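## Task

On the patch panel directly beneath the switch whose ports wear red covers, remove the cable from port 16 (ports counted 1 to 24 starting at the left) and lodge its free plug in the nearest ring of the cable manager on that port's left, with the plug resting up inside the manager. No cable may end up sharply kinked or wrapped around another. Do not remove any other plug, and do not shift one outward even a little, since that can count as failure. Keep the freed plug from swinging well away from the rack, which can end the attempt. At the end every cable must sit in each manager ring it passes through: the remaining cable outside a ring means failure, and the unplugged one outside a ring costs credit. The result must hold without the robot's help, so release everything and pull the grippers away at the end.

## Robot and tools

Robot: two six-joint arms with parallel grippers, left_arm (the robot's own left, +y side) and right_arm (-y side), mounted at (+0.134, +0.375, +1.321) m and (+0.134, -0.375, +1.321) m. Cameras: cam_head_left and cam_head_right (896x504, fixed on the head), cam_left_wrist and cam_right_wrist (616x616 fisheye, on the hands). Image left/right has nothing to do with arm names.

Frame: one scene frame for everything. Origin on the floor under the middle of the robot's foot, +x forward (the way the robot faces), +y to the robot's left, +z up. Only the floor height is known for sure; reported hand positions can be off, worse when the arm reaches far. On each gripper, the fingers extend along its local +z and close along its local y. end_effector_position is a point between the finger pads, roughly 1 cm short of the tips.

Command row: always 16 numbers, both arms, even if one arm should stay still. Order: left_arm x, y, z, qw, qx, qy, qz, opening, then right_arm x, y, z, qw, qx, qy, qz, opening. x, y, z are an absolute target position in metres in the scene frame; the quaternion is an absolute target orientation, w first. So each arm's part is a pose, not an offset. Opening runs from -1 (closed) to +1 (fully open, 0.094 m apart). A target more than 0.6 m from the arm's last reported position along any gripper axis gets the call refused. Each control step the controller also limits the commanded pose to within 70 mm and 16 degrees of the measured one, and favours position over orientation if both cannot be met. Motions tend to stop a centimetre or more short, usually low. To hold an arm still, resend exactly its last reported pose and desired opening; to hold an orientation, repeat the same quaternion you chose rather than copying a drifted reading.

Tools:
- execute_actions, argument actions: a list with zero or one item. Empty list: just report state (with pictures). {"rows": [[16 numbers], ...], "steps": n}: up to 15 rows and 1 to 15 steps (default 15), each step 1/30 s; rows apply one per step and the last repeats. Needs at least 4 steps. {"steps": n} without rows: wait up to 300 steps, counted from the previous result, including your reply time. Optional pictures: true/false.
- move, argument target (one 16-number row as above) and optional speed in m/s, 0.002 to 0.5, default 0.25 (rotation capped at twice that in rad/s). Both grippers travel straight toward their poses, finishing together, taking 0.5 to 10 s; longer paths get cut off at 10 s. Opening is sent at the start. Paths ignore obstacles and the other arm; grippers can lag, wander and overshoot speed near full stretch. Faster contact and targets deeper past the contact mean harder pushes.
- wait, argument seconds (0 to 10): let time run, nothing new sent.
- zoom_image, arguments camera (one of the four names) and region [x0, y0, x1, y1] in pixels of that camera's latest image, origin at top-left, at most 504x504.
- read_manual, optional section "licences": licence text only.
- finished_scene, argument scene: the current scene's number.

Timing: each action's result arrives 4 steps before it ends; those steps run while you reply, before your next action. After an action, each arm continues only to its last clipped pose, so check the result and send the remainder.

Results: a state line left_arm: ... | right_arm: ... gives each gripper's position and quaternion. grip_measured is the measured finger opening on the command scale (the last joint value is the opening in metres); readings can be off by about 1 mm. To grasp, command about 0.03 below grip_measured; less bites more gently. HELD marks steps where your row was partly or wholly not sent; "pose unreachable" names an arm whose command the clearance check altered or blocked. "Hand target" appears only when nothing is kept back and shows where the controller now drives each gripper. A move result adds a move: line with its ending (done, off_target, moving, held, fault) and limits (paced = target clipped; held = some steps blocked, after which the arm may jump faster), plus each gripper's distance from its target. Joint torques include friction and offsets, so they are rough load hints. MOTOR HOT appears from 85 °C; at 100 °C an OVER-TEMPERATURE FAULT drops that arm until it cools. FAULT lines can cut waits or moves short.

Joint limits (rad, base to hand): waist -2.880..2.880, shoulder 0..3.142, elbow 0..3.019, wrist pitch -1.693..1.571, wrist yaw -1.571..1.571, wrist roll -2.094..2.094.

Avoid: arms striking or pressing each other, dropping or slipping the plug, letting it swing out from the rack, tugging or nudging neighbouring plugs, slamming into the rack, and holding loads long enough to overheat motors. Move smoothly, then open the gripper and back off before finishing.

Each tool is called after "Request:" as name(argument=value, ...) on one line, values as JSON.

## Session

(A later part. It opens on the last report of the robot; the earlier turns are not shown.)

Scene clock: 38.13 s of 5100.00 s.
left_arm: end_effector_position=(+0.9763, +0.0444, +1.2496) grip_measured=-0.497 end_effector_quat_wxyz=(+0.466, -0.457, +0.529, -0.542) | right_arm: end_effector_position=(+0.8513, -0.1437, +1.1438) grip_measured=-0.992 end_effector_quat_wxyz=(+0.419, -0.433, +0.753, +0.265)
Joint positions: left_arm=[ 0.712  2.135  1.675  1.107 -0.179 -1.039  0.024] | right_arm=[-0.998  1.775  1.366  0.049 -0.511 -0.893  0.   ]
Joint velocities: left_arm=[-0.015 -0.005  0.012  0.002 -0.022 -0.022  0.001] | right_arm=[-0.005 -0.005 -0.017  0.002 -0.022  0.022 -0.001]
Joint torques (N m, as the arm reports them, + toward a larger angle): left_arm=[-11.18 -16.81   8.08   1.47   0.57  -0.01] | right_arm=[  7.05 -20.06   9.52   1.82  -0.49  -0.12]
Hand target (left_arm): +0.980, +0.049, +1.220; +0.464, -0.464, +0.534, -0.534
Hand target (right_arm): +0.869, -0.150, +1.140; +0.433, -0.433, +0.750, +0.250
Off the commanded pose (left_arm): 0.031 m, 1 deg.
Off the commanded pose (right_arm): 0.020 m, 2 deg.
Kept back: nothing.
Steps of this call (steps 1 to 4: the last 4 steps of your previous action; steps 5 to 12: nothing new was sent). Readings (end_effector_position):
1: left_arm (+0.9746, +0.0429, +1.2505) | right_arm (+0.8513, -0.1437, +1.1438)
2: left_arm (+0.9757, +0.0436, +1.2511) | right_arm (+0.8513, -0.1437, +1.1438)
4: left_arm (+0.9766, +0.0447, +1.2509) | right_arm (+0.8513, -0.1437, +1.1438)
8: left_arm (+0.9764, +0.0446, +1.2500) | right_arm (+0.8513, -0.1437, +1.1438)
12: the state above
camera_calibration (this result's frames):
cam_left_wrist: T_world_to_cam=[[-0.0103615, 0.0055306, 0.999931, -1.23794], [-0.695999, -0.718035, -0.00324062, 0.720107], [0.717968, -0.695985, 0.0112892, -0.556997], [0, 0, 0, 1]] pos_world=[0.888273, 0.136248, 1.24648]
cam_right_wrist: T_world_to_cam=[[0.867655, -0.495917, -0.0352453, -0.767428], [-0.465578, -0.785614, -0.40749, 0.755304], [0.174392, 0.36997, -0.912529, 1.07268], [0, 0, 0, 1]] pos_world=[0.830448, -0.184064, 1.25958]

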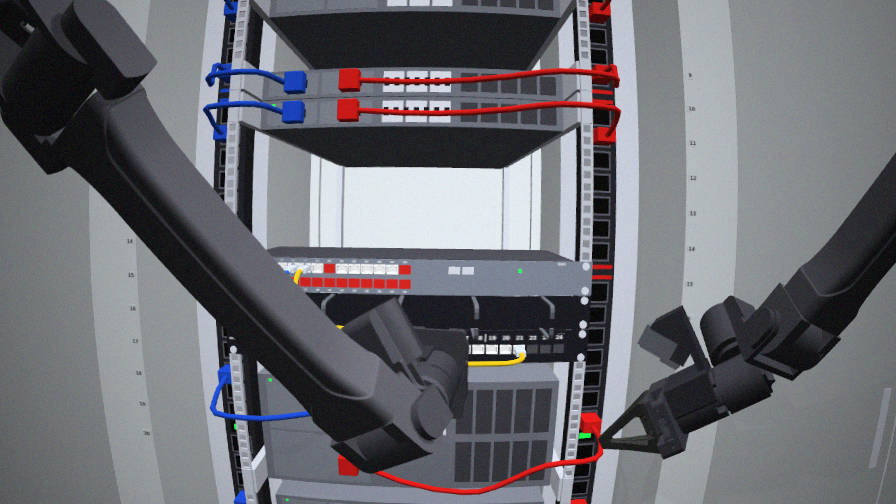

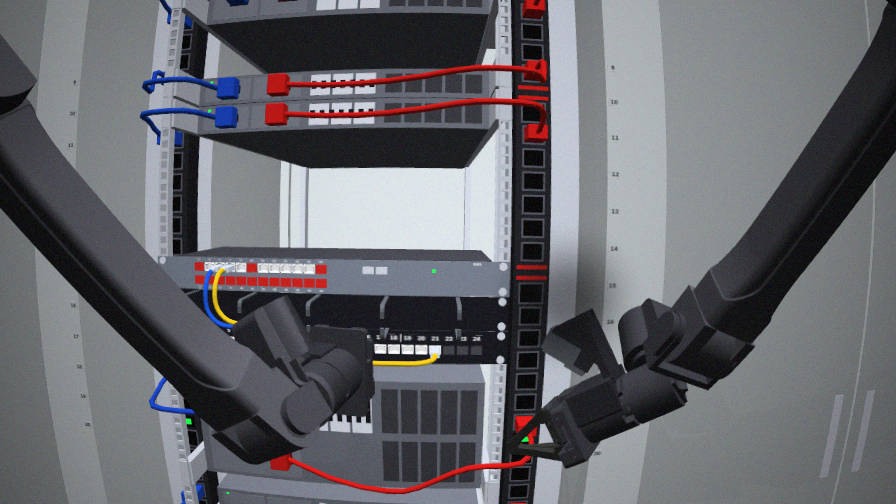

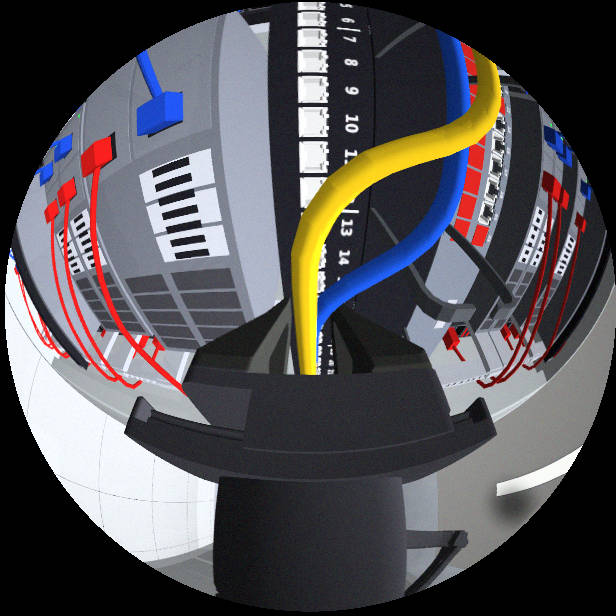

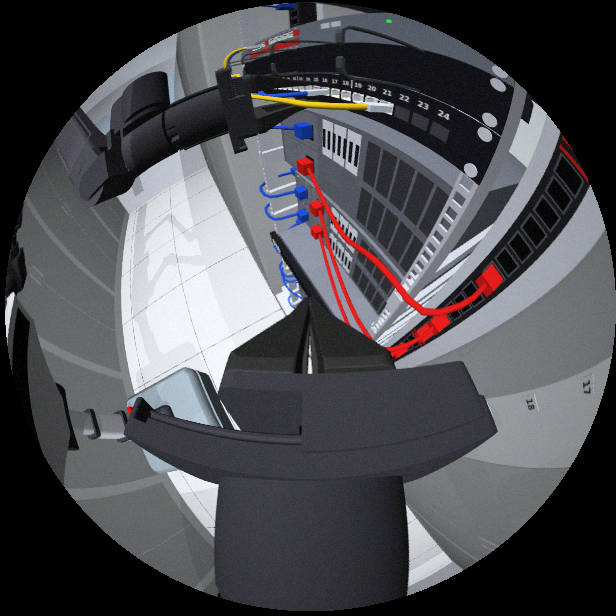

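Request:
execute_actions(actions=[{"rows":[[0.985,0.047,1.22,0.464,-0.464,0.534,-0.534,-0.6,0.87,-0.15,1.14,0.433,-0.433,0.75,0.25,-1],[0.988,0.047,1.22,0.464,-0.464,0.534,-0.534,-0.6,0.87,-0.15,1.14,0.433,-0.433,0.75,0.25,-1],[0.991,0.046,1.221,0.464,-0.464,0.534,-0.534,-0.6,0.87,-0.15,1.14,0.433,-0.433,0.75,0.25,-1]]}])

Request:
execute_actions(actions=[{"rows":[[0.991,0.046,1.221,0.464,-0.464,0.534,-0.534,-0.7,0.87,-0.15,1.14,0.433,-0.433,0.75,0.25,-1],[0.991,0.046,1.221,0.464,-0.464,0.534,-0.534,-0.74,0.87,-0.15,1.14,0.433,-0.433,0.75,0.25,-1],[0.991,0.046,1.221,0.464,-0.464,0.534,-0.534,-0.78,0.87,-0.15,1.14,0.433,-0.433,0.75,0.25,-1],[0.991,0.046,1.221,0.464,-0.464,0.534,-0.534,-0.82,0.87,-0.15,1.14,0.433,-0.433,0.75,0.25,-1]]}], pictures=true)

Request:
zoom_image(camera="cam_right_wrist", region=[220, 30, 400, 150])

Scene clock: 43.00 s of 5100.00 s.
left_arm: end_effector_position=(+0.9814, +0.0415, +1.2483) grip_measured=-0.597 end_effector_quat_wxyz=(+0.465, -0.457, +0.531, -0.541) | right_arm: end_effector_position=(+0.8513, -0.1437, +1.1438) grip_measured=-0.992 end_effector_quat_wxyz=(+0.419, -0.433, +0.753, +0.265)
Joint positions: left_arm=[ 0.712  2.144  1.698  1.087 -0.178 -1.039  0.019] | right_arm=[-0.998  1.775  1.366  0.049 -0.511 -0.893  0.   ]
Joint velocities: left_arm=[ 0.005  0.005  0.002 -0.007  0.007  0.022 -0.001] | right_arm=[-0.005 -0.005  0.012 -0.002  0.081  0.022 -0.   ]
Joint torques (N m, as the arm reports them, + toward a larger angle): left_arm=[-11.19 -17.04   9.13   1.31   0.54  -0.01] | right_arm=[  6.95 -19.88   9.47   1.65  -0.48  -0.12]
Steps of this call (steps 1 to 90: nothing new was sent; then 1.50 s passed at rest; steps 91 to 101: the first 11 steps of this action). Readings (end_effector_position):
91: left_arm (+0.9764, +0.0442, +1.2493) | right_arm (+0.8513, -0.1437, +1.1438)
92: left_arm (+0.9772, +0.0439, +1.2493) | right_arm (+0.8513, -0.1437, +1.1438)
94: left_arm (+0.9800, +0.0426, +1.2491) | right_arm (+0.8513, -0.1437, +1.1438)
98: left_arm (+0.9815, +0.0416, +1.2486) | right_arm (+0.8513, -0.1437, +1.1438)
101: the state above

Scene clock: 43.50 s of 5100.00 s.
left_arm: end_effector_position=(+0.9813, +0.0413, +1.2497) grip_measured=-0.816 end_effector_quat_wxyz=(+0.465, -0.456, +0.529, -0.544) | right_arm: end_effector_position=(+0.8513, -0.1437, +1.1438) grip_measured=-0.992 end_effector_quat_wxyz=(+0.419, -0.433, +0.753, +0.265)
Joint positions: left_arm=[ 0.712  2.144  1.698  1.092 -0.173 -1.042  0.009] | right_arm=[-0.998  1.775  1.366  0.049 -0.511 -0.893  0.   ]
Joint velocities: left_arm=[-0.015 -0.015 -0.002 -0.007 -0.037 -0.125  0.   ] | right_arm=[-0.024 -0.005 -0.007 -0.012  0.022 -0.022  0.001]
Joint torques (N m, as the arm reports them, + toward a larger angle): left_arm=[-11.2  -17.17   9.07   1.16   0.35   0.02] | right_arm=[  7.14 -20.01   9.52   1.68  -0.48  -0.12]
Off your previous action's commanded pose (left_arm): 0.029 m, 1 deg at its last step (step 4 of this call).
Off your previous action's commanded pose (right_arm): 0.020 m, 2 deg at its last step (step 4 of this call).
Steps of this call (steps 1 to 4: the last 4 steps of your previous action; steps 5 to 15: the first 11 steps of this action). Readings (end_effector_position):
5: left_arm (+0.9814, +0.0414, +1.2484) | right_arm (+0.8513, -0.1437, +1.1438)
6: left_arm (+0.9814, +0.0413, +1.2484) | right_arm (+0.8513, -0.1437, +1.1438)
8: left_arm (+0.9814, +0.0413, +1.2491) | right_arm (+0.8513, -0.1437, +1.1438)
12: left_arm (+0.9813, +0.0413, +1.2497) | right_arm (+0.8513, -0.1437, +1.1438)
15: the state above
camera_calibration (this result's frames):
cam_left_wrist: T_world_to_cam=[[-0.0118946, 0.0081981, 0.999896, -1.23649], [-0.699972, -0.714166, -0.00247133, 0.724182], [0.714071, -0.699928, 0.0142331, -0.562484], [0, 0, 0, 1]] pos_world=[0.893853, 0.133624, 1.24616]
cam_right_wrist: T_world_to_cam=[[0.867655, -0.495917, -0.0352453, -0.767428], [-0.465578, -0.785614, -0.40749, 0.755304], [0.174392, 0.36997, -0.912529, 1.07268], [0, 0, 0, 1]] pos_world=[0.830448, -0.184064, 1.25958]

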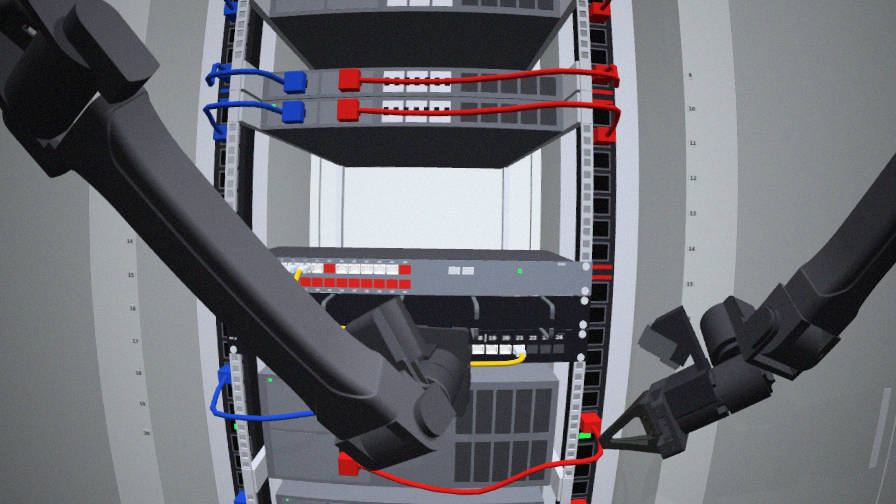

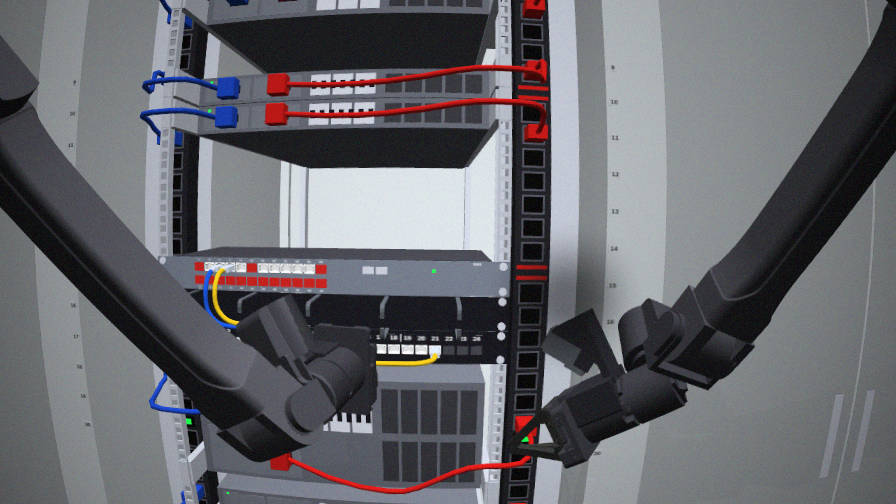

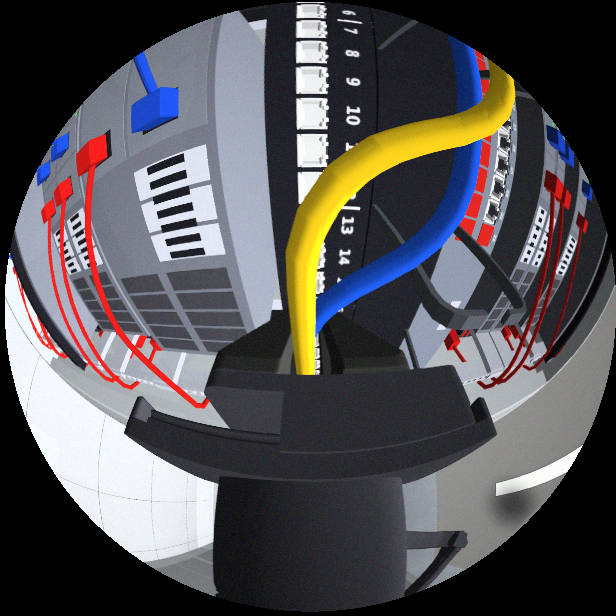

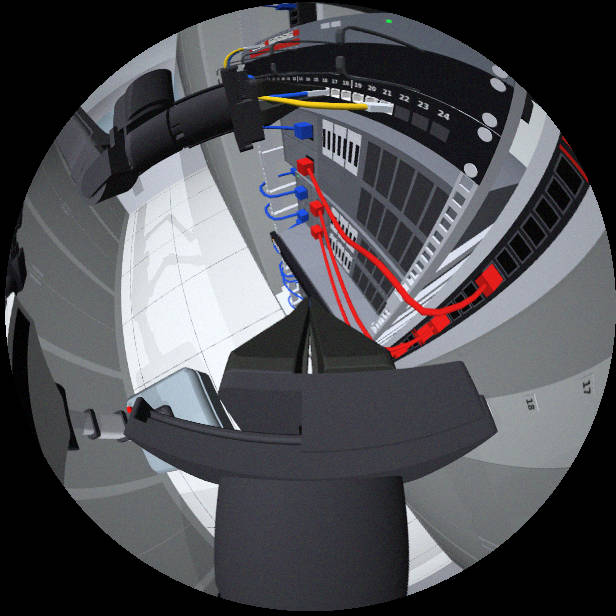

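Region (220, 30, 400, 150) of cam_right_wrist's 616x616 image, scaled by 2.800, with more detail than that image has.

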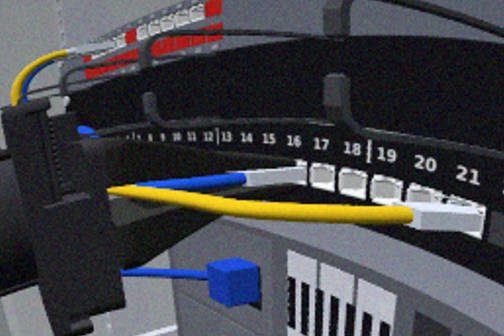

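Good placement. Tighten, then ease back in small steps.

Request:
execute_actions(actions=[{"rows":[[0.981,0.041,1.25,0.464,-0.464,0.534,-0.534,-0.86,0.87,-0.15,1.14,0.433,-0.433,0.75,0.25,-1]]}])

Request:
execute_actions(actions=[{"rows":[[0.974,0.041,1.257,0.464,-0.464,0.534,-0.534,-0.86,0.87,-0.15,1.14,0.433,-0.433,0.75,0.25,-1]]}])

Request:
execute_actions(actions=[{"rows":[[0.968,0.041,1.26,0.464,-0.464,0.534,-0.534,-0.86,0.87,-0.15,1.14,0.433,-0.433,0.75,0.25,-1]]}])

Scene clock: 44.00 s of 5100.00 s.
left_arm: end_effector_position=(+0.9810, +0.0412, +1.2508) grip_measured=-0.849 end_effector_quat_wxyz=(+0.466, -0.463, +0.527, -0.539) | right_arm: end_effector_position=(+0.8513, -0.1437, +1.1438) grip_measured=-0.992 end_effector_quat_wxyz=(+0.419, -0.433, +0.753, +0.265)
Joint positions: left_arm=[ 0.707  2.142  1.698  1.091 -0.195 -1.042  0.007] | right_arm=[-0.998  1.775  1.366  0.049 -0.511 -0.893  0.   ]
Joint velocities: left_arm=[ 0.005 -0.005  0.002 -0.002 -0.037 -0.125 -0.   ] | right_arm=[-0.015 -0.005  0.002  0.017 -0.081 -0.081  0.   ]
Joint torques (N m, as the arm reports them, + toward a larger angle): left_arm=[-13.21 -20.79   5.31   1.24   0.24   0.17] | right_arm=[  6.9  -19.9    9.6    1.67  -0.49  -0.13]
Off your previous action's commanded pose (left_arm): 0.031 m, 2 deg at its last step (step 4 of this call).
Off your previous action's commanded pose (right_arm): 0.020 m, 2 deg at its last step (step 4 of this call).
Steps of this call (steps 1 to 4: the last 4 steps of your previous action; steps 5 to 15: the first 11 steps of this action). Readings (end_effector_position):
5: left_arm (+0.9813, +0.0414, +1.2504) | right_arm (+0.8513, -0.1437, +1.1438)
6: left_arm (+0.9811, +0.0411, +1.2511) | right_arm (+0.8513, -0.1437, +1.1438)
8: left_arm (+0.9810, +0.0412, +1.2509) | right_arm (+0.8513, -0.1437, +1.1438)
12: left_arm (+0.9810, +0.0412, +1.2508) | right_arm (+0.8513, -0.1437, +1.1438)
15: the state above

Scene clock: 44.50 s of 5100.00 s.
left_arm: end_effector_position=(+0.9807, +0.0412, +1.2513) grip_measured=-0.849 end_effector_quat_wxyz=(+0.463, -0.464, +0.531, -0.538) | right_arm: end_effector_position=(+0.8513, -0.1437, +1.1438) grip_measured=-0.992 end_effector_quat_wxyz=(+0.419, -0.433, +0.753, +0.265)
Joint positions: left_arm=[ 0.706  2.136  1.693  1.081 -0.196 -1.042  0.007] | right_arm=[-0.998  1.775  1.366  0.049 -0.511 -0.893  0.   ]
Joint velocities: left_arm=[-0.015 -0.005 -0.017 -0.007  0.022 -0.037 -0.   ] | right_arm=[-0.015 -0.005  0.002  0.002 -0.007 -0.095  0.001]
Joint torques (N m, as the arm reports them, + toward a larger angle): left_arm=[-13.92 -21.84   3.39   2.04   0.     0.21] | right_arm=[  7.06 -20.06   9.62   1.69  -0.51  -0.13]
Off your previous action's commanded pose (left_arm): 0.001 m, 1 deg at its last step (step 4 of this call).
Off your previous action's commanded pose (right_arm): 0.020 m, 2 deg at its last step (step 4 of this call).
Steps of this call (steps 1 to 4: the last 4 steps of your previous action; steps 5 to 15: the first 11 steps of this action). Readings (end_effector_position):
5: left_arm (+0.9809, +0.0414, +1.2514) | right_arm (+0.8513, -0.1437, +1.1438)
6: left_arm (+0.9808, +0.0413, +1.2511) | right_arm (+0.8513, -0.1437, +1.1438)
8: left_arm (+0.9808, +0.0411, +1.2513) | right_arm (+0.8513, -0.1437, +1.1438)
12: left_arm (+0.9807, +0.0412, +1.2513) | right_arm (+0.8513, -0.1437, +1.1438)
15: the state above

Scene clock: 45.00 s of 5100.00 s.
left_arm: end_effector_position=(+0.9801, +0.0415, +1.2511) grip_measured=-0.849 end_effector_quat_wxyz=(+0.461, -0.464, +0.534, -0.536) | right_arm: end_effector_position=(+0.8513, -0.1437, +1.1438) grip_measured=-0.992 end_effector_quat_wxyz=(+0.419, -0.433, +0.753, +0.265)
Joint positions: left_arm=[ 0.706  2.131  1.687  1.074 -0.197 -1.042  0.007] | right_arm=[-0.998  1.775  1.366  0.049 -0.511 -0.893  0.   ]
Joint velocities: left_arm=[-0.015 -0.005 -0.007  0.007 -0.007  0.022 -0.001] | right_arm=[-0.005  0.005  0.002 -0.017 -0.007 -0.081  0.   ]
Joint torques (N m, as the arm reports them, + toward a larger angle): left_arm=[-14.24 -22.11   2.27   2.64  -0.1    0.24] | right_arm=[  7.24 -20.32   9.59   1.62  -0.5   -0.11]
Off your previous action's commanded pose (left_arm): 0.009 m, 1 deg at its last step (step 4 of this call).
Off your previous action's commanded pose (right_arm): 0.020 m, 2 deg at its last step (step 4 of this call).
Steps of this call (steps 1 to 4: the last 4 steps of your previous action; steps 5 to 15: the first 11 steps of this action). Readings (end_effector_position):
5: left_arm (+0.9802, +0.0413, +1.2509) | right_arm (+0.8513, -0.1437, +1.1438)
6: left_arm (+0.9800, +0.0415, +1.2510) | right_arm (+0.8513, -0.1437, +1.1438)
8: left_arm (+0.9801, +0.0416, +1.2513) | right_arm (+0.8513, -0.1437, +1.1438)
12: left_arm (+0.9801, +0.0415, +1.2511) | right_arm (+0.8513, -0.1437, +1.1438)
15: the state above

Request:
execute_actions(actions=[{"rows":[[0.964,0.043,1.252,0.464,-0.464,0.534,-0.534,-0.885,0.87,-0.15,1.14,0.433,-0.433,0.75,0.25,-1]]}])

Request:
execute_actions(actions=[{"rows":[[0.958,0.043,1.252,0.464,-0.464,0.534,-0.534,-0.885,0.87,-0.15,1.14,0.433,-0.433,0.75,0.25,-1]]}])

Scene clock: 45.50 s of 5100.00 s.
left_arm: end_effector_position=(+0.9783, +0.0414, +1.2506) grip_measured=-0.864 end_effector_quat_wxyz=(+0.459, -0.463, +0.535, -0.536) | right_arm: end_effector_position=(+0.8513, -0.1437, +1.1438) grip_measured=-0.992 end_effector_quat_wxyz=(+0.419, -0.433, +0.753, +0.265)
Joint positions: left_arm=[ 0.706  2.127  1.679  1.074 -0.195 -1.042  0.006] | right_arm=[-0.998  1.775  1.366  0.049 -0.511 -0.893  0.   ]
Joint velocities: left_arm=[-0.005 -0.015  0.002 -0.002 -0.007 -0.037 -0.001] | right_arm=[-0.024 -0.015  0.022  0.007 -0.051  0.051 -0.001]
Joint torques (N m, as the arm reports them, + toward a larger angle): left_arm=[-13.78 -21.12   2.16   3.21   0.02   0.2 ] | right_arm=[  7.06 -19.77   9.67   1.64  -0.46  -0.15]
Off your previous action's commanded pose (left_arm): 0.015 m, 0 deg at its last step (step 4 of this call).
Off your previous action's commanded pose (right_arm): 0.020 m, 2 deg at its last step (step 4 of this call).
Steps of this call (steps 1 to 4: the last 4 steps of your previous action; steps 5 to 15: the first 11 steps of this action). Readings (end_effector_position):
5: left_arm (+0.9798, +0.0413, +1.2509) | right_arm (+0.8513, -0.1437, +1.1438)
6: left_arm (+0.9796, +0.0411, +1.2506) | right_arm (+0.8513, -0.1437, +1.1438)
8: left_arm (+0.9791, +0.0413, +1.2507) | right_arm (+0.8513, -0.1437, +1.1438)
12: left_arm (+0.9783, +0.0414, +1.2506) | right_arm (+0.8513, -0.1437, +1.1438)
15: the state above

Scene clock: 46.00 s of 5100.00 s.
left_arm: end_effector_position=(+0.9590, +0.0408, +1.2437) grip_measured=-0.865 end_effector_quat_wxyz=(+0.457, -0.466, +0.537, -0.534) | right_arm: end_effector_position=(+0.8513, -0.1437, +1.1438) grip_measured=-0.992 end_effector_quat_wxyz=(+0.419, -0.433, +0.753, +0.265)
Joint positions: left_arm=[ 0.7    2.119  1.618  1.119 -0.206 -1.042  0.006] | right_arm=[-0.998  1.775  1.366  0.049 -0.511 -0.893  0.   ]
Joint velocities: left_arm=[ 0.005 -0.005 -0.007  0.037  0.051  0.081 -0.001] | right_arm=[ 0.005  0.005  0.007  0.012 -0.081 -0.037 -0.   ]
Joint torques (N m, as the arm reports them, + toward a larger angle): left_arm=[-13.26 -20.53   4.71   2.25   0.33   0.22] | right_arm=[  7.1  -20.05   9.54   1.62  -0.48  -0.1 ]
Off your previous action's commanded pose (left_arm): 0.014 m, 1 deg at its last step (step 4 of this call).
Off your previous action's commanded pose (right_arm): 0.020 m, 2 deg at its last step (step 4 of this call).
Steps of this call (steps 1 to 4: the last 4 steps of your previous action; steps 5 to 15: the first 11 steps of this action). Readings (end_effector_position):
5: left_arm (+0.9778, +0.0414, +1.2504) | right_arm (+0.8513, -0.1437, +1.1438)
6: left_arm (+0.9758, +0.0414, +1.2506) | right_arm (+0.8513, -0.1437, +1.1438)
8: left_arm (+0.9677, +0.0416, +1.2492) | right_arm (+0.8513, -0.1437, +1.1438)
12: left_arm (+0.9590, +0.0404, +1.2430) | right_arm (+0.8513, -0.1437, +1.1438)
15: the state above

Request:
execute_actions(actions=[{"rows":[[0.958,0.043,1.252,0.464,-0.464,0.534,-0.534,-0.86,0.87,-0.15,1.14,0.433,-0.433,0.75,0.25,-1]],"steps":8}], pictures=true)

Request:
zoom_image(camera="cam_right_wrist", region=[220, 30, 400, 150])

Scene clock: 46.27 s of 5100.00 s.
left_arm: end_effector_position=(+0.9591, +0.0410, +1.2440) grip_measured=-0.853 end_effector_quat_wxyz=(+0.457, -0.466, +0.537, -0.534) | right_arm: end_effector_position=(+0.8513, -0.1437, +1.1438) grip_measured=-0.992 end_effector_quat_wxyz=(+0.419, -0.433, +0.753, +0.265)
Joint positions: left_arm=[ 0.7    2.119  1.618  1.12  -0.206 -1.042  0.007] | right_arm=[-0.998  1.775  1.366  0.049 -0.511 -0.893  0.   ]
Joint velocities: left_arm=[-0.015  0.005 -0.002  0.007  0.022  0.007  0.001] | right_arm=[-0.005  0.005  0.012  0.012 -0.007 -0.007  0.   ]
Joint torques (N m, as the arm reports them, + toward a larger angle): left_arm=[-13.03 -20.72   4.48   2.25   0.34   0.22] | right_arm=[  6.86 -20.18   9.57   1.67  -0.49  -0.12]
Off your previous action's commanded pose (left_arm): 0.008 m, 1 deg at its last step (step 4 of this call).
Off your previous action's commanded pose (right_arm): 0.020 m, 2 deg at its last step (step 4 of this call).
Steps of this call (steps 1 to 4: the last 4 steps of your previous action; steps 5 to 8: the first 4 steps of this action). Readings (end_effector_position):
5: left_arm (+0.9591, +0.0410, +1.2440) | right_arm (+0.8513, -0.1437, +1.1438)
6: left_arm (+0.9591, +0.0410, +1.2440) | right_arm (+0.8513, -0.1437, +1.1438)
8: the state above
camera_calibration (this result's frames):
cam_left_wrist: T_world_to_cam=[[0.023227, 0.00503434, 0.999718, -1.26437], [-0.695839, -0.717926, 0.0197821, 0.676798], [0.717822, -0.696102, -0.0131722, -0.51643], [0, 0, 0, 1]] pos_world=[0.871015, 0.132768, 1.24383]
cam_right_wrist: T_world_to_cam=[[0.867655, -0.495917, -0.0352453, -0.767428], [-0.465578, -0.785614, -0.40749, 0.755304], [0.174392, 0.36997, -0.912529, 1.07268], [0, 0, 0, 1]] pos_world=[0.830448, -0.184064, 1.25958]

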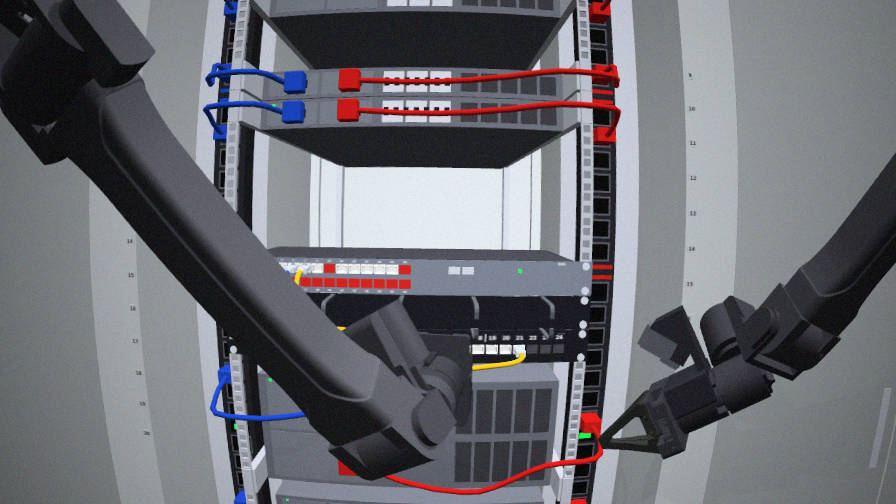

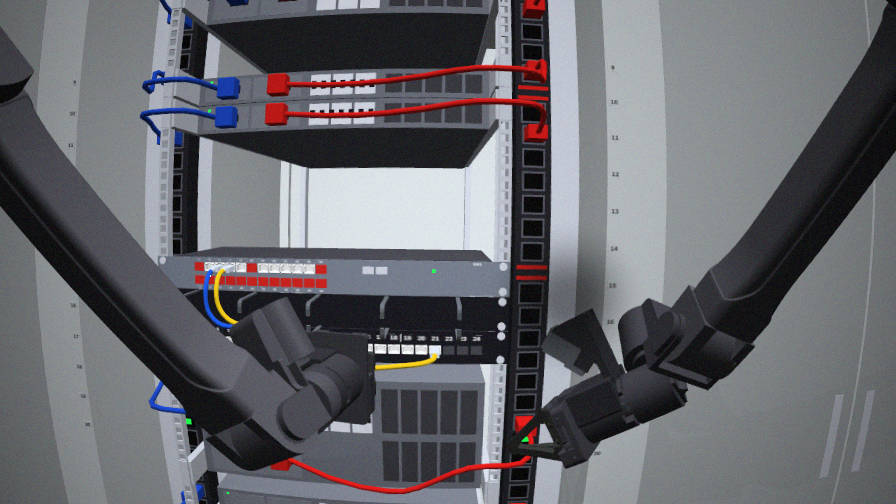

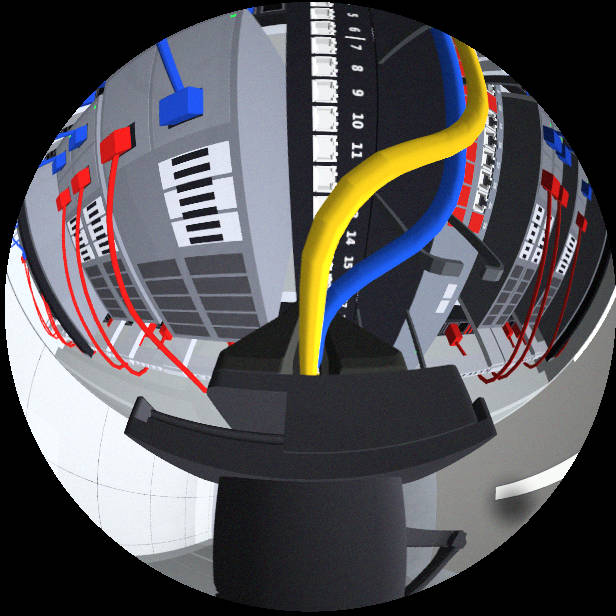

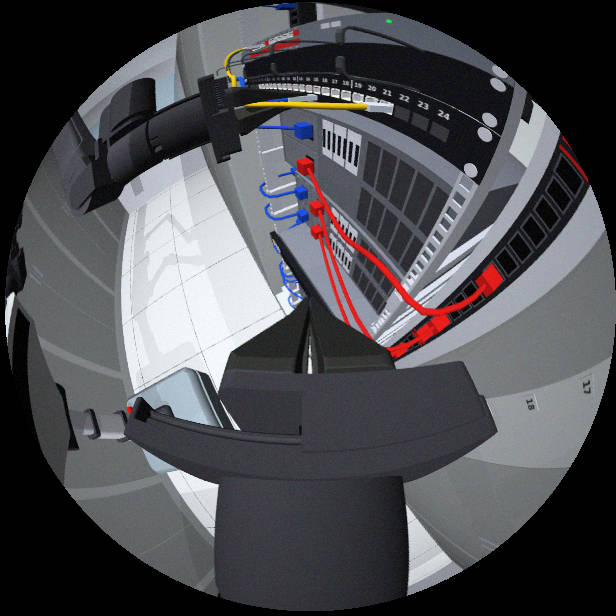

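Region (220, 30, 400, 150) of cam_right_wrist's 616x616 image, scaled by 2.800, with more detail than that image has.

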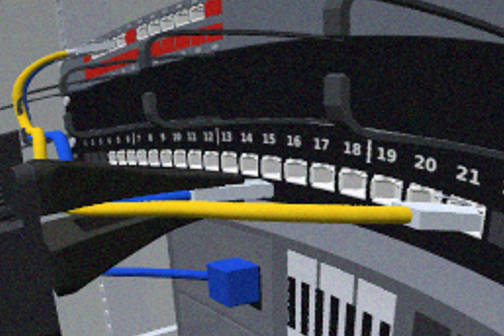

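Request:
execute_actions(actions=[{"rows":[[0.958,0.043,1.252,0.464,-0.464,0.534,-0.534,-0.8,0.87,-0.15,1.14,0.433,-0.433,0.75,0.25,-1],[0.958,0.043,1.252,0.464,-0.464,0.534,-0.534,-0.7,0.87,-0.15,1.14,0.433,-0.433,0.75,0.25,-1],[0.958,0.043,1.252,0.464,-0.464,0.534,-0.534,-0.6,0.87,-0.15,1.14,0.433,-0.433,0.75,0.25,-1],[0.958,0.043,1.252,0.464,-0.464,0.534,-0.534,-0.4,0.87,-0.15,1.14,0.433,-0.433,0.75,0.25,-1]]}])

Request:
move(target=[0.85,0.06,1.25,0.464,-0.464,0.534,-0.534,-0.4,0.87,-0.15,1.14,0.433,-0.433,0.75,0.25,-1], speed=0.04)

Request:
move(target=[0.86,0.06,1.33,0.5,0,0.866,0,-0.4,0.87,-0.15,1.14,0.433,-0.433,0.75,0.25,-1], speed=0.3)

Scene clock: 46.83 s of 5100.00 s.
left_arm: end_effector_position=(+0.9591, +0.0411, +1.2439) grip_measured=-0.403 end_effector_quat_wxyz=(+0.458, -0.467, +0.537, -0.534) | right_arm: end_effector_position=(+0.8513, -0.1437, +1.1438) grip_measured=-0.992 end_effector_quat_wxyz=(+0.419, -0.433, +0.753, +0.265)
Joint positions: left_arm=[ 0.7    2.119  1.618  1.12  -0.207 -1.042  0.028] | right_arm=[-0.998  1.775  1.366  0.049 -0.511 -0.893  0.   ]
Joint velocities: left_arm=[-0.015 -0.005 -0.007 -0.012  0.095 -0.022  0.   ] | right_arm=[-0.005  0.005  0.002  0.012  0.051  0.022  0.   ]
Joint torques (N m, as the arm reports them, + toward a larger angle): left_arm=[-13.49 -20.61   4.46   2.22   0.38   0.23] | right_arm=[  7.27 -19.97   9.65   1.76  -0.5   -0.12]
Off your previous action's commanded pose (left_arm): 0.008 m, 1 deg at its last step (step 4 of this call).
Off your previous action's commanded pose (right_arm): 0.020 m, 2 deg at its last step (step 4 of this call).
Steps of this call (steps 1 to 4: the last 4 steps of your previous action; steps 5 to 6: nothing new was sent; steps 7 to 17: the first 11 steps of this action). Readings (end_effector_position):
7: left_arm (+0.9591, +0.0410, +1.2440) | right_arm (+0.8513, -0.1437, +1.1438)
8: left_arm (+0.9591, +0.0410, +1.2440) | right_arm (+0.8513, -0.1437, +1.1438)
10: left_arm (+0.9591, +0.0411, +1.2439) | right_arm (+0.8513, -0.1437, +1.1438)
14: left_arm (+0.9591, +0.0411, +1.2439) | right_arm (+0.8513, -0.1437, +1.1438)
17: the state above

Scene clock: 50.13 s of 5100.00 s.
left_arm: end_effector_position=(+0.8493, +0.0585, +1.2305) grip_measured=-0.403 end_effector_quat_wxyz=(+0.456, -0.468, +0.541, -0.529) | right_arm: end_effector_position=(+0.8513, -0.1437, +1.1438) grip_measured=-0.992 end_effector_quat_wxyz=(+0.419, -0.433, +0.753, +0.265)
Joint positions: left_arm=[ 0.674  2.056  1.269  1.398 -0.235 -1.023  0.028] | right_arm=[-0.998  1.775  1.366  0.049 -0.511 -0.893  0.   ]
Joint velocities: left_arm=[-0.005  0.005  0.007 -0.002 -0.066 -0.022 -0.001] | right_arm=[ 0.005 -0.005  0.007 -0.002 -0.007 -0.007 -0.001]
Joint torques (N m, as the arm reports them, + toward a larger angle): left_arm=[-12.67 -18.39   2.58   2.23   0.38   0.23] | right_arm=[  7.17 -20.1    9.66   1.56  -0.5   -0.1 ]
Hand target (left_arm): +0.850, +0.059, +1.248; +0.464, -0.464, +0.534, -0.534
Hand target (right_arm): +0.869, -0.150, +1.140; +0.433, -0.433, +0.750, +0.250
Off your previous action's commanded pose (left_arm): 0.008 m, 1 deg at its last step (step 4 of this call).
Off your previous action's commanded pose (right_arm): 0.020 m, 2 deg at its last step (step 4 of this call).
Off the commanded pose (left_arm): 0.020 m, 1 deg.
Off the commanded pose (right_arm): 0.020 m, 2 deg.
Kept back: nothing.
move: off_target (left_arm, right_arm)
camera_calibration (this result's frames):
cam_left_wrist: T_world_to_cam=[[0.0356602, -0.00247272, 0.999361, -1.25807], [-0.695161, -0.718485, 0.0230277, 0.608742], [0.717969, -0.695538, -0.0273402, -0.408366], [0, 0, 0, 1]] pos_world=[0.761231, 0.150227, 1.23209]
cam_right_wrist: T_world_to_cam=[[0.867655, -0.495917, -0.0352453, -0.767428], [-0.465578, -0.785614, -0.40749, 0.755304], [0.174392, 0.36997, -0.912529, 1.07268], [0, 0, 0, 1]] pos_world=[0.830448, -0.184064, 1.25958]

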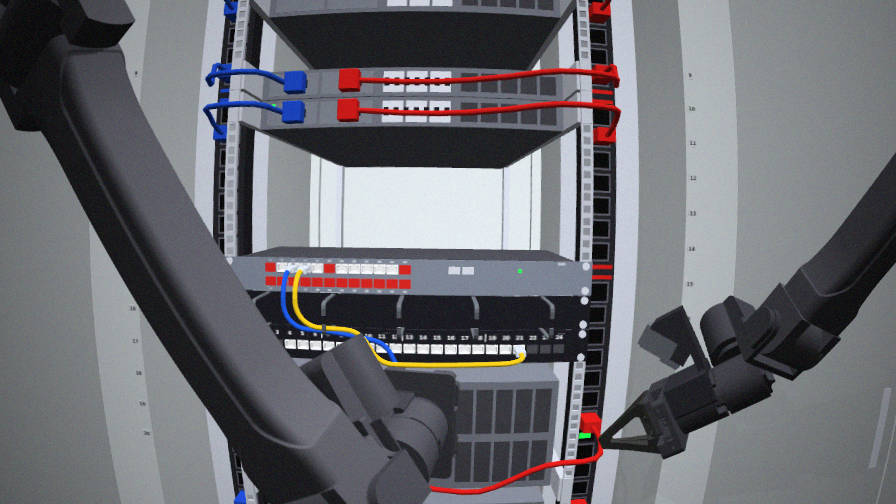

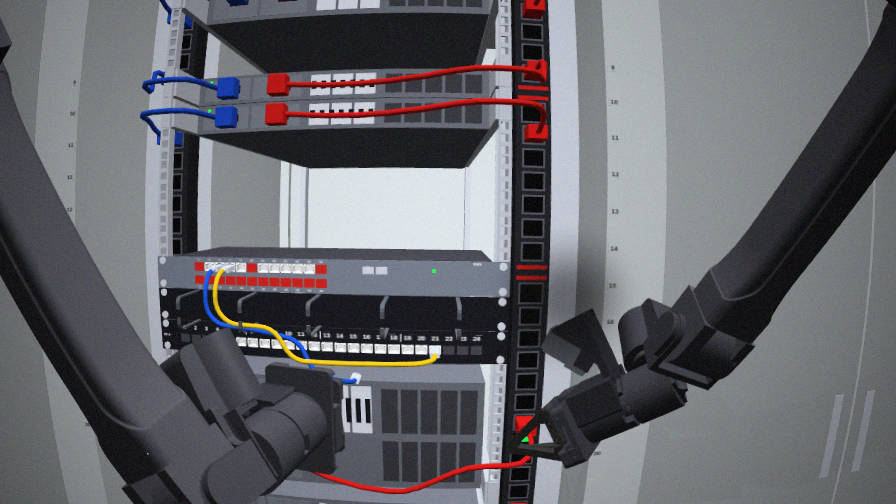

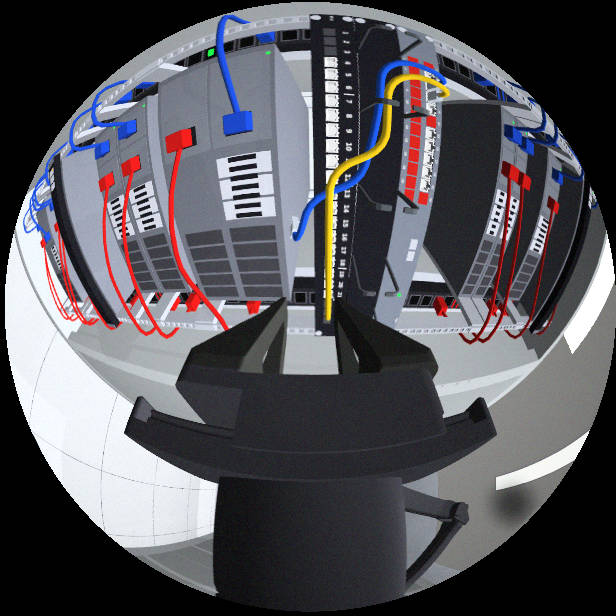

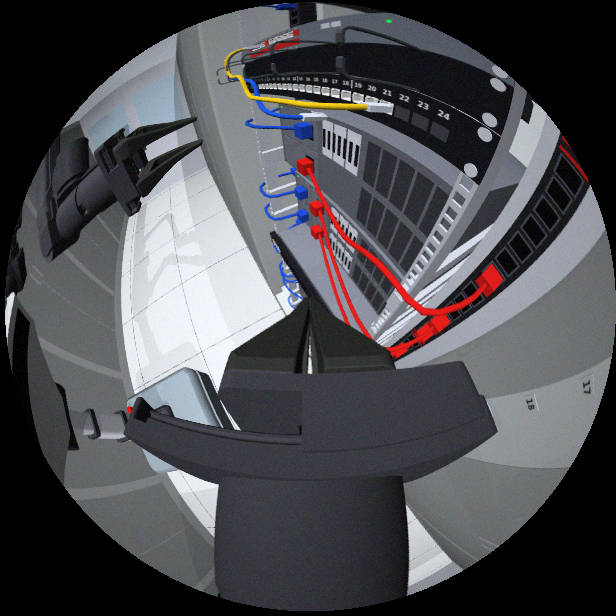

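Scene clock: 53.40 s of 5100.00 s.
left_arm: end_effector_position=(+0.8410, +0.0617, +1.3065) grip_measured=-0.403 end_effector_quat_wxyz=(+0.487, +0.006, +0.874, +0.002) | right_arm: end_effector_position=(+0.8513, -0.1437, +1.1438) grip_measured=-0.992 end_effector_quat_wxyz=(+0.419, -0.433, +0.753, +0.265)
Joint positions: left_arm=[ 0.501  1.712  1.233  0.655 -0.761  0.365  0.028] | right_arm=[-0.998  1.775  1.366  0.049 -0.511 -0.893  0.   ]
Joint velocities: left_arm=[ 0.005  0.005 -0.007 -0.007 -0.007 -0.022  0.   ] | right_arm=[ 0.005 -0.015  0.002  0.002  0.022  0.007 -0.001]
Joint torques (N m, as the arm reports them, + toward a larger angle): left_arm=[-12.32 -17.18   8.58   1.31   0.24   0.13] | right_arm=[  6.79 -20.38   9.63   1.71  -0.47  -0.11]
Hand target (left_arm): +0.857, +0.063, +1.331; +0.500, -0.002, +0.866, +0.001
Hand target (right_arm): +0.869, -0.150, +1.140; +0.433, -0.433, +0.750, +0.250
Off the commanded pose (left_arm): 0.030 m, 2 deg.
Off the commanded pose (right_arm): 0.020 m, 2 deg.
Kept back: nothing.
move: off_target (left_arm, right_arm)
camera_calibration (this result's frames):
cam_left_wrist: T_world_to_cam=[[0.00201388, -0.999892, -0.0145592, 0.080718], [-0.923362, 0.00373032, -0.383912, 1.28251], [0.383924, 0.0142166, -0.923255, 1.00961], [0, 0, 0, 1]] pos_world=[0.796446, 0.0615718, 1.42567]
cam_right_wrist: T_world_to_cam=[[0.867655, -0.495917, -0.0352453, -0.767428], [-0.465578, -0.785614, -0.40749, 0.755304], [0.174392, 0.36997, -0.912529, 1.07268], [0, 0, 0, 1]] pos_world=[0.830448, -0.184064, 1.25958]

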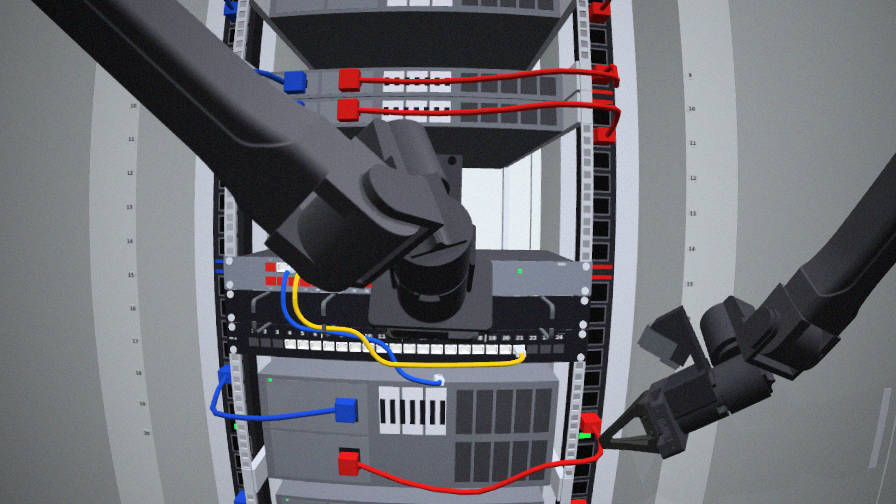

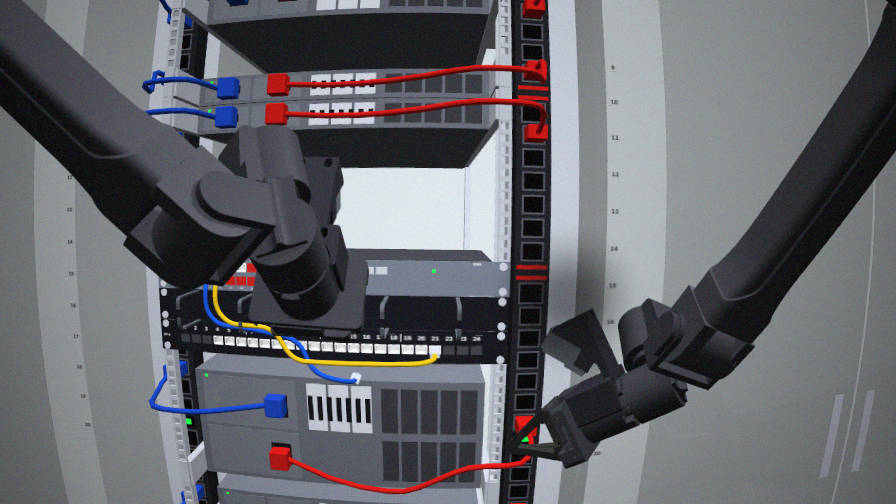

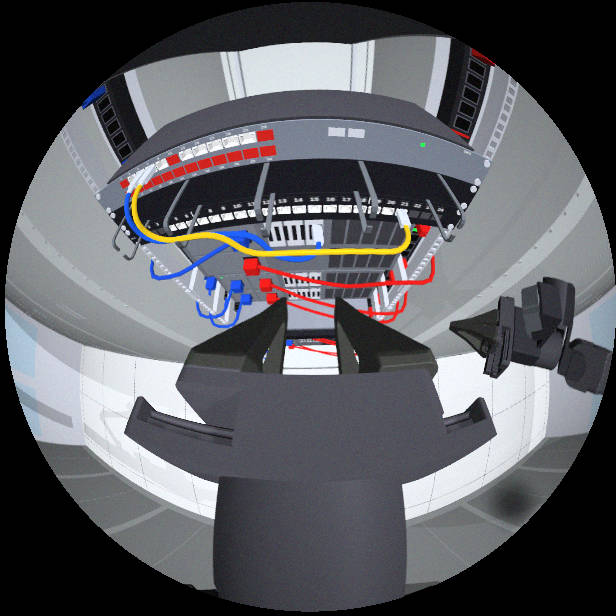

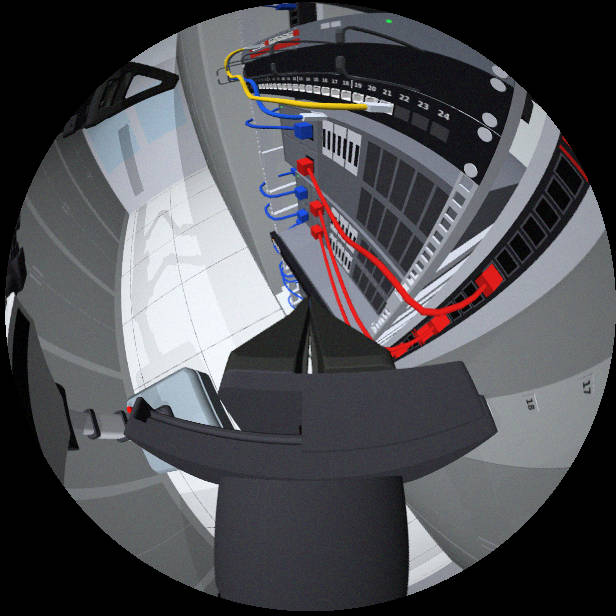

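Request:
zoom_image(camera="cam_left_wrist", region=[170, 160, 370, 290])

Request:
zoom_image(camera="cam_head_left", region=[310, 300, 470, 400])

Region (170, 160, 370, 290) of cam_left_wrist's 616x616 image, scaled by 2.520, with more detail than that image has; it fills the top 328 rows of this view, and the rest is white.

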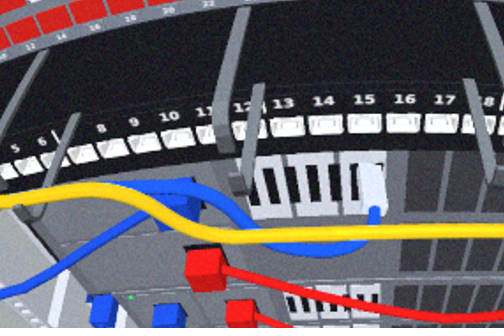

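Region (310, 300, 470, 400) of cam_head_left's 896x504 image, scaled by 3.150, with more detail than that image has; it fills the top 315 rows of this view, and the rest is white.

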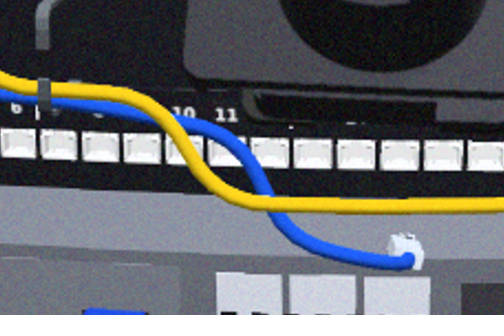

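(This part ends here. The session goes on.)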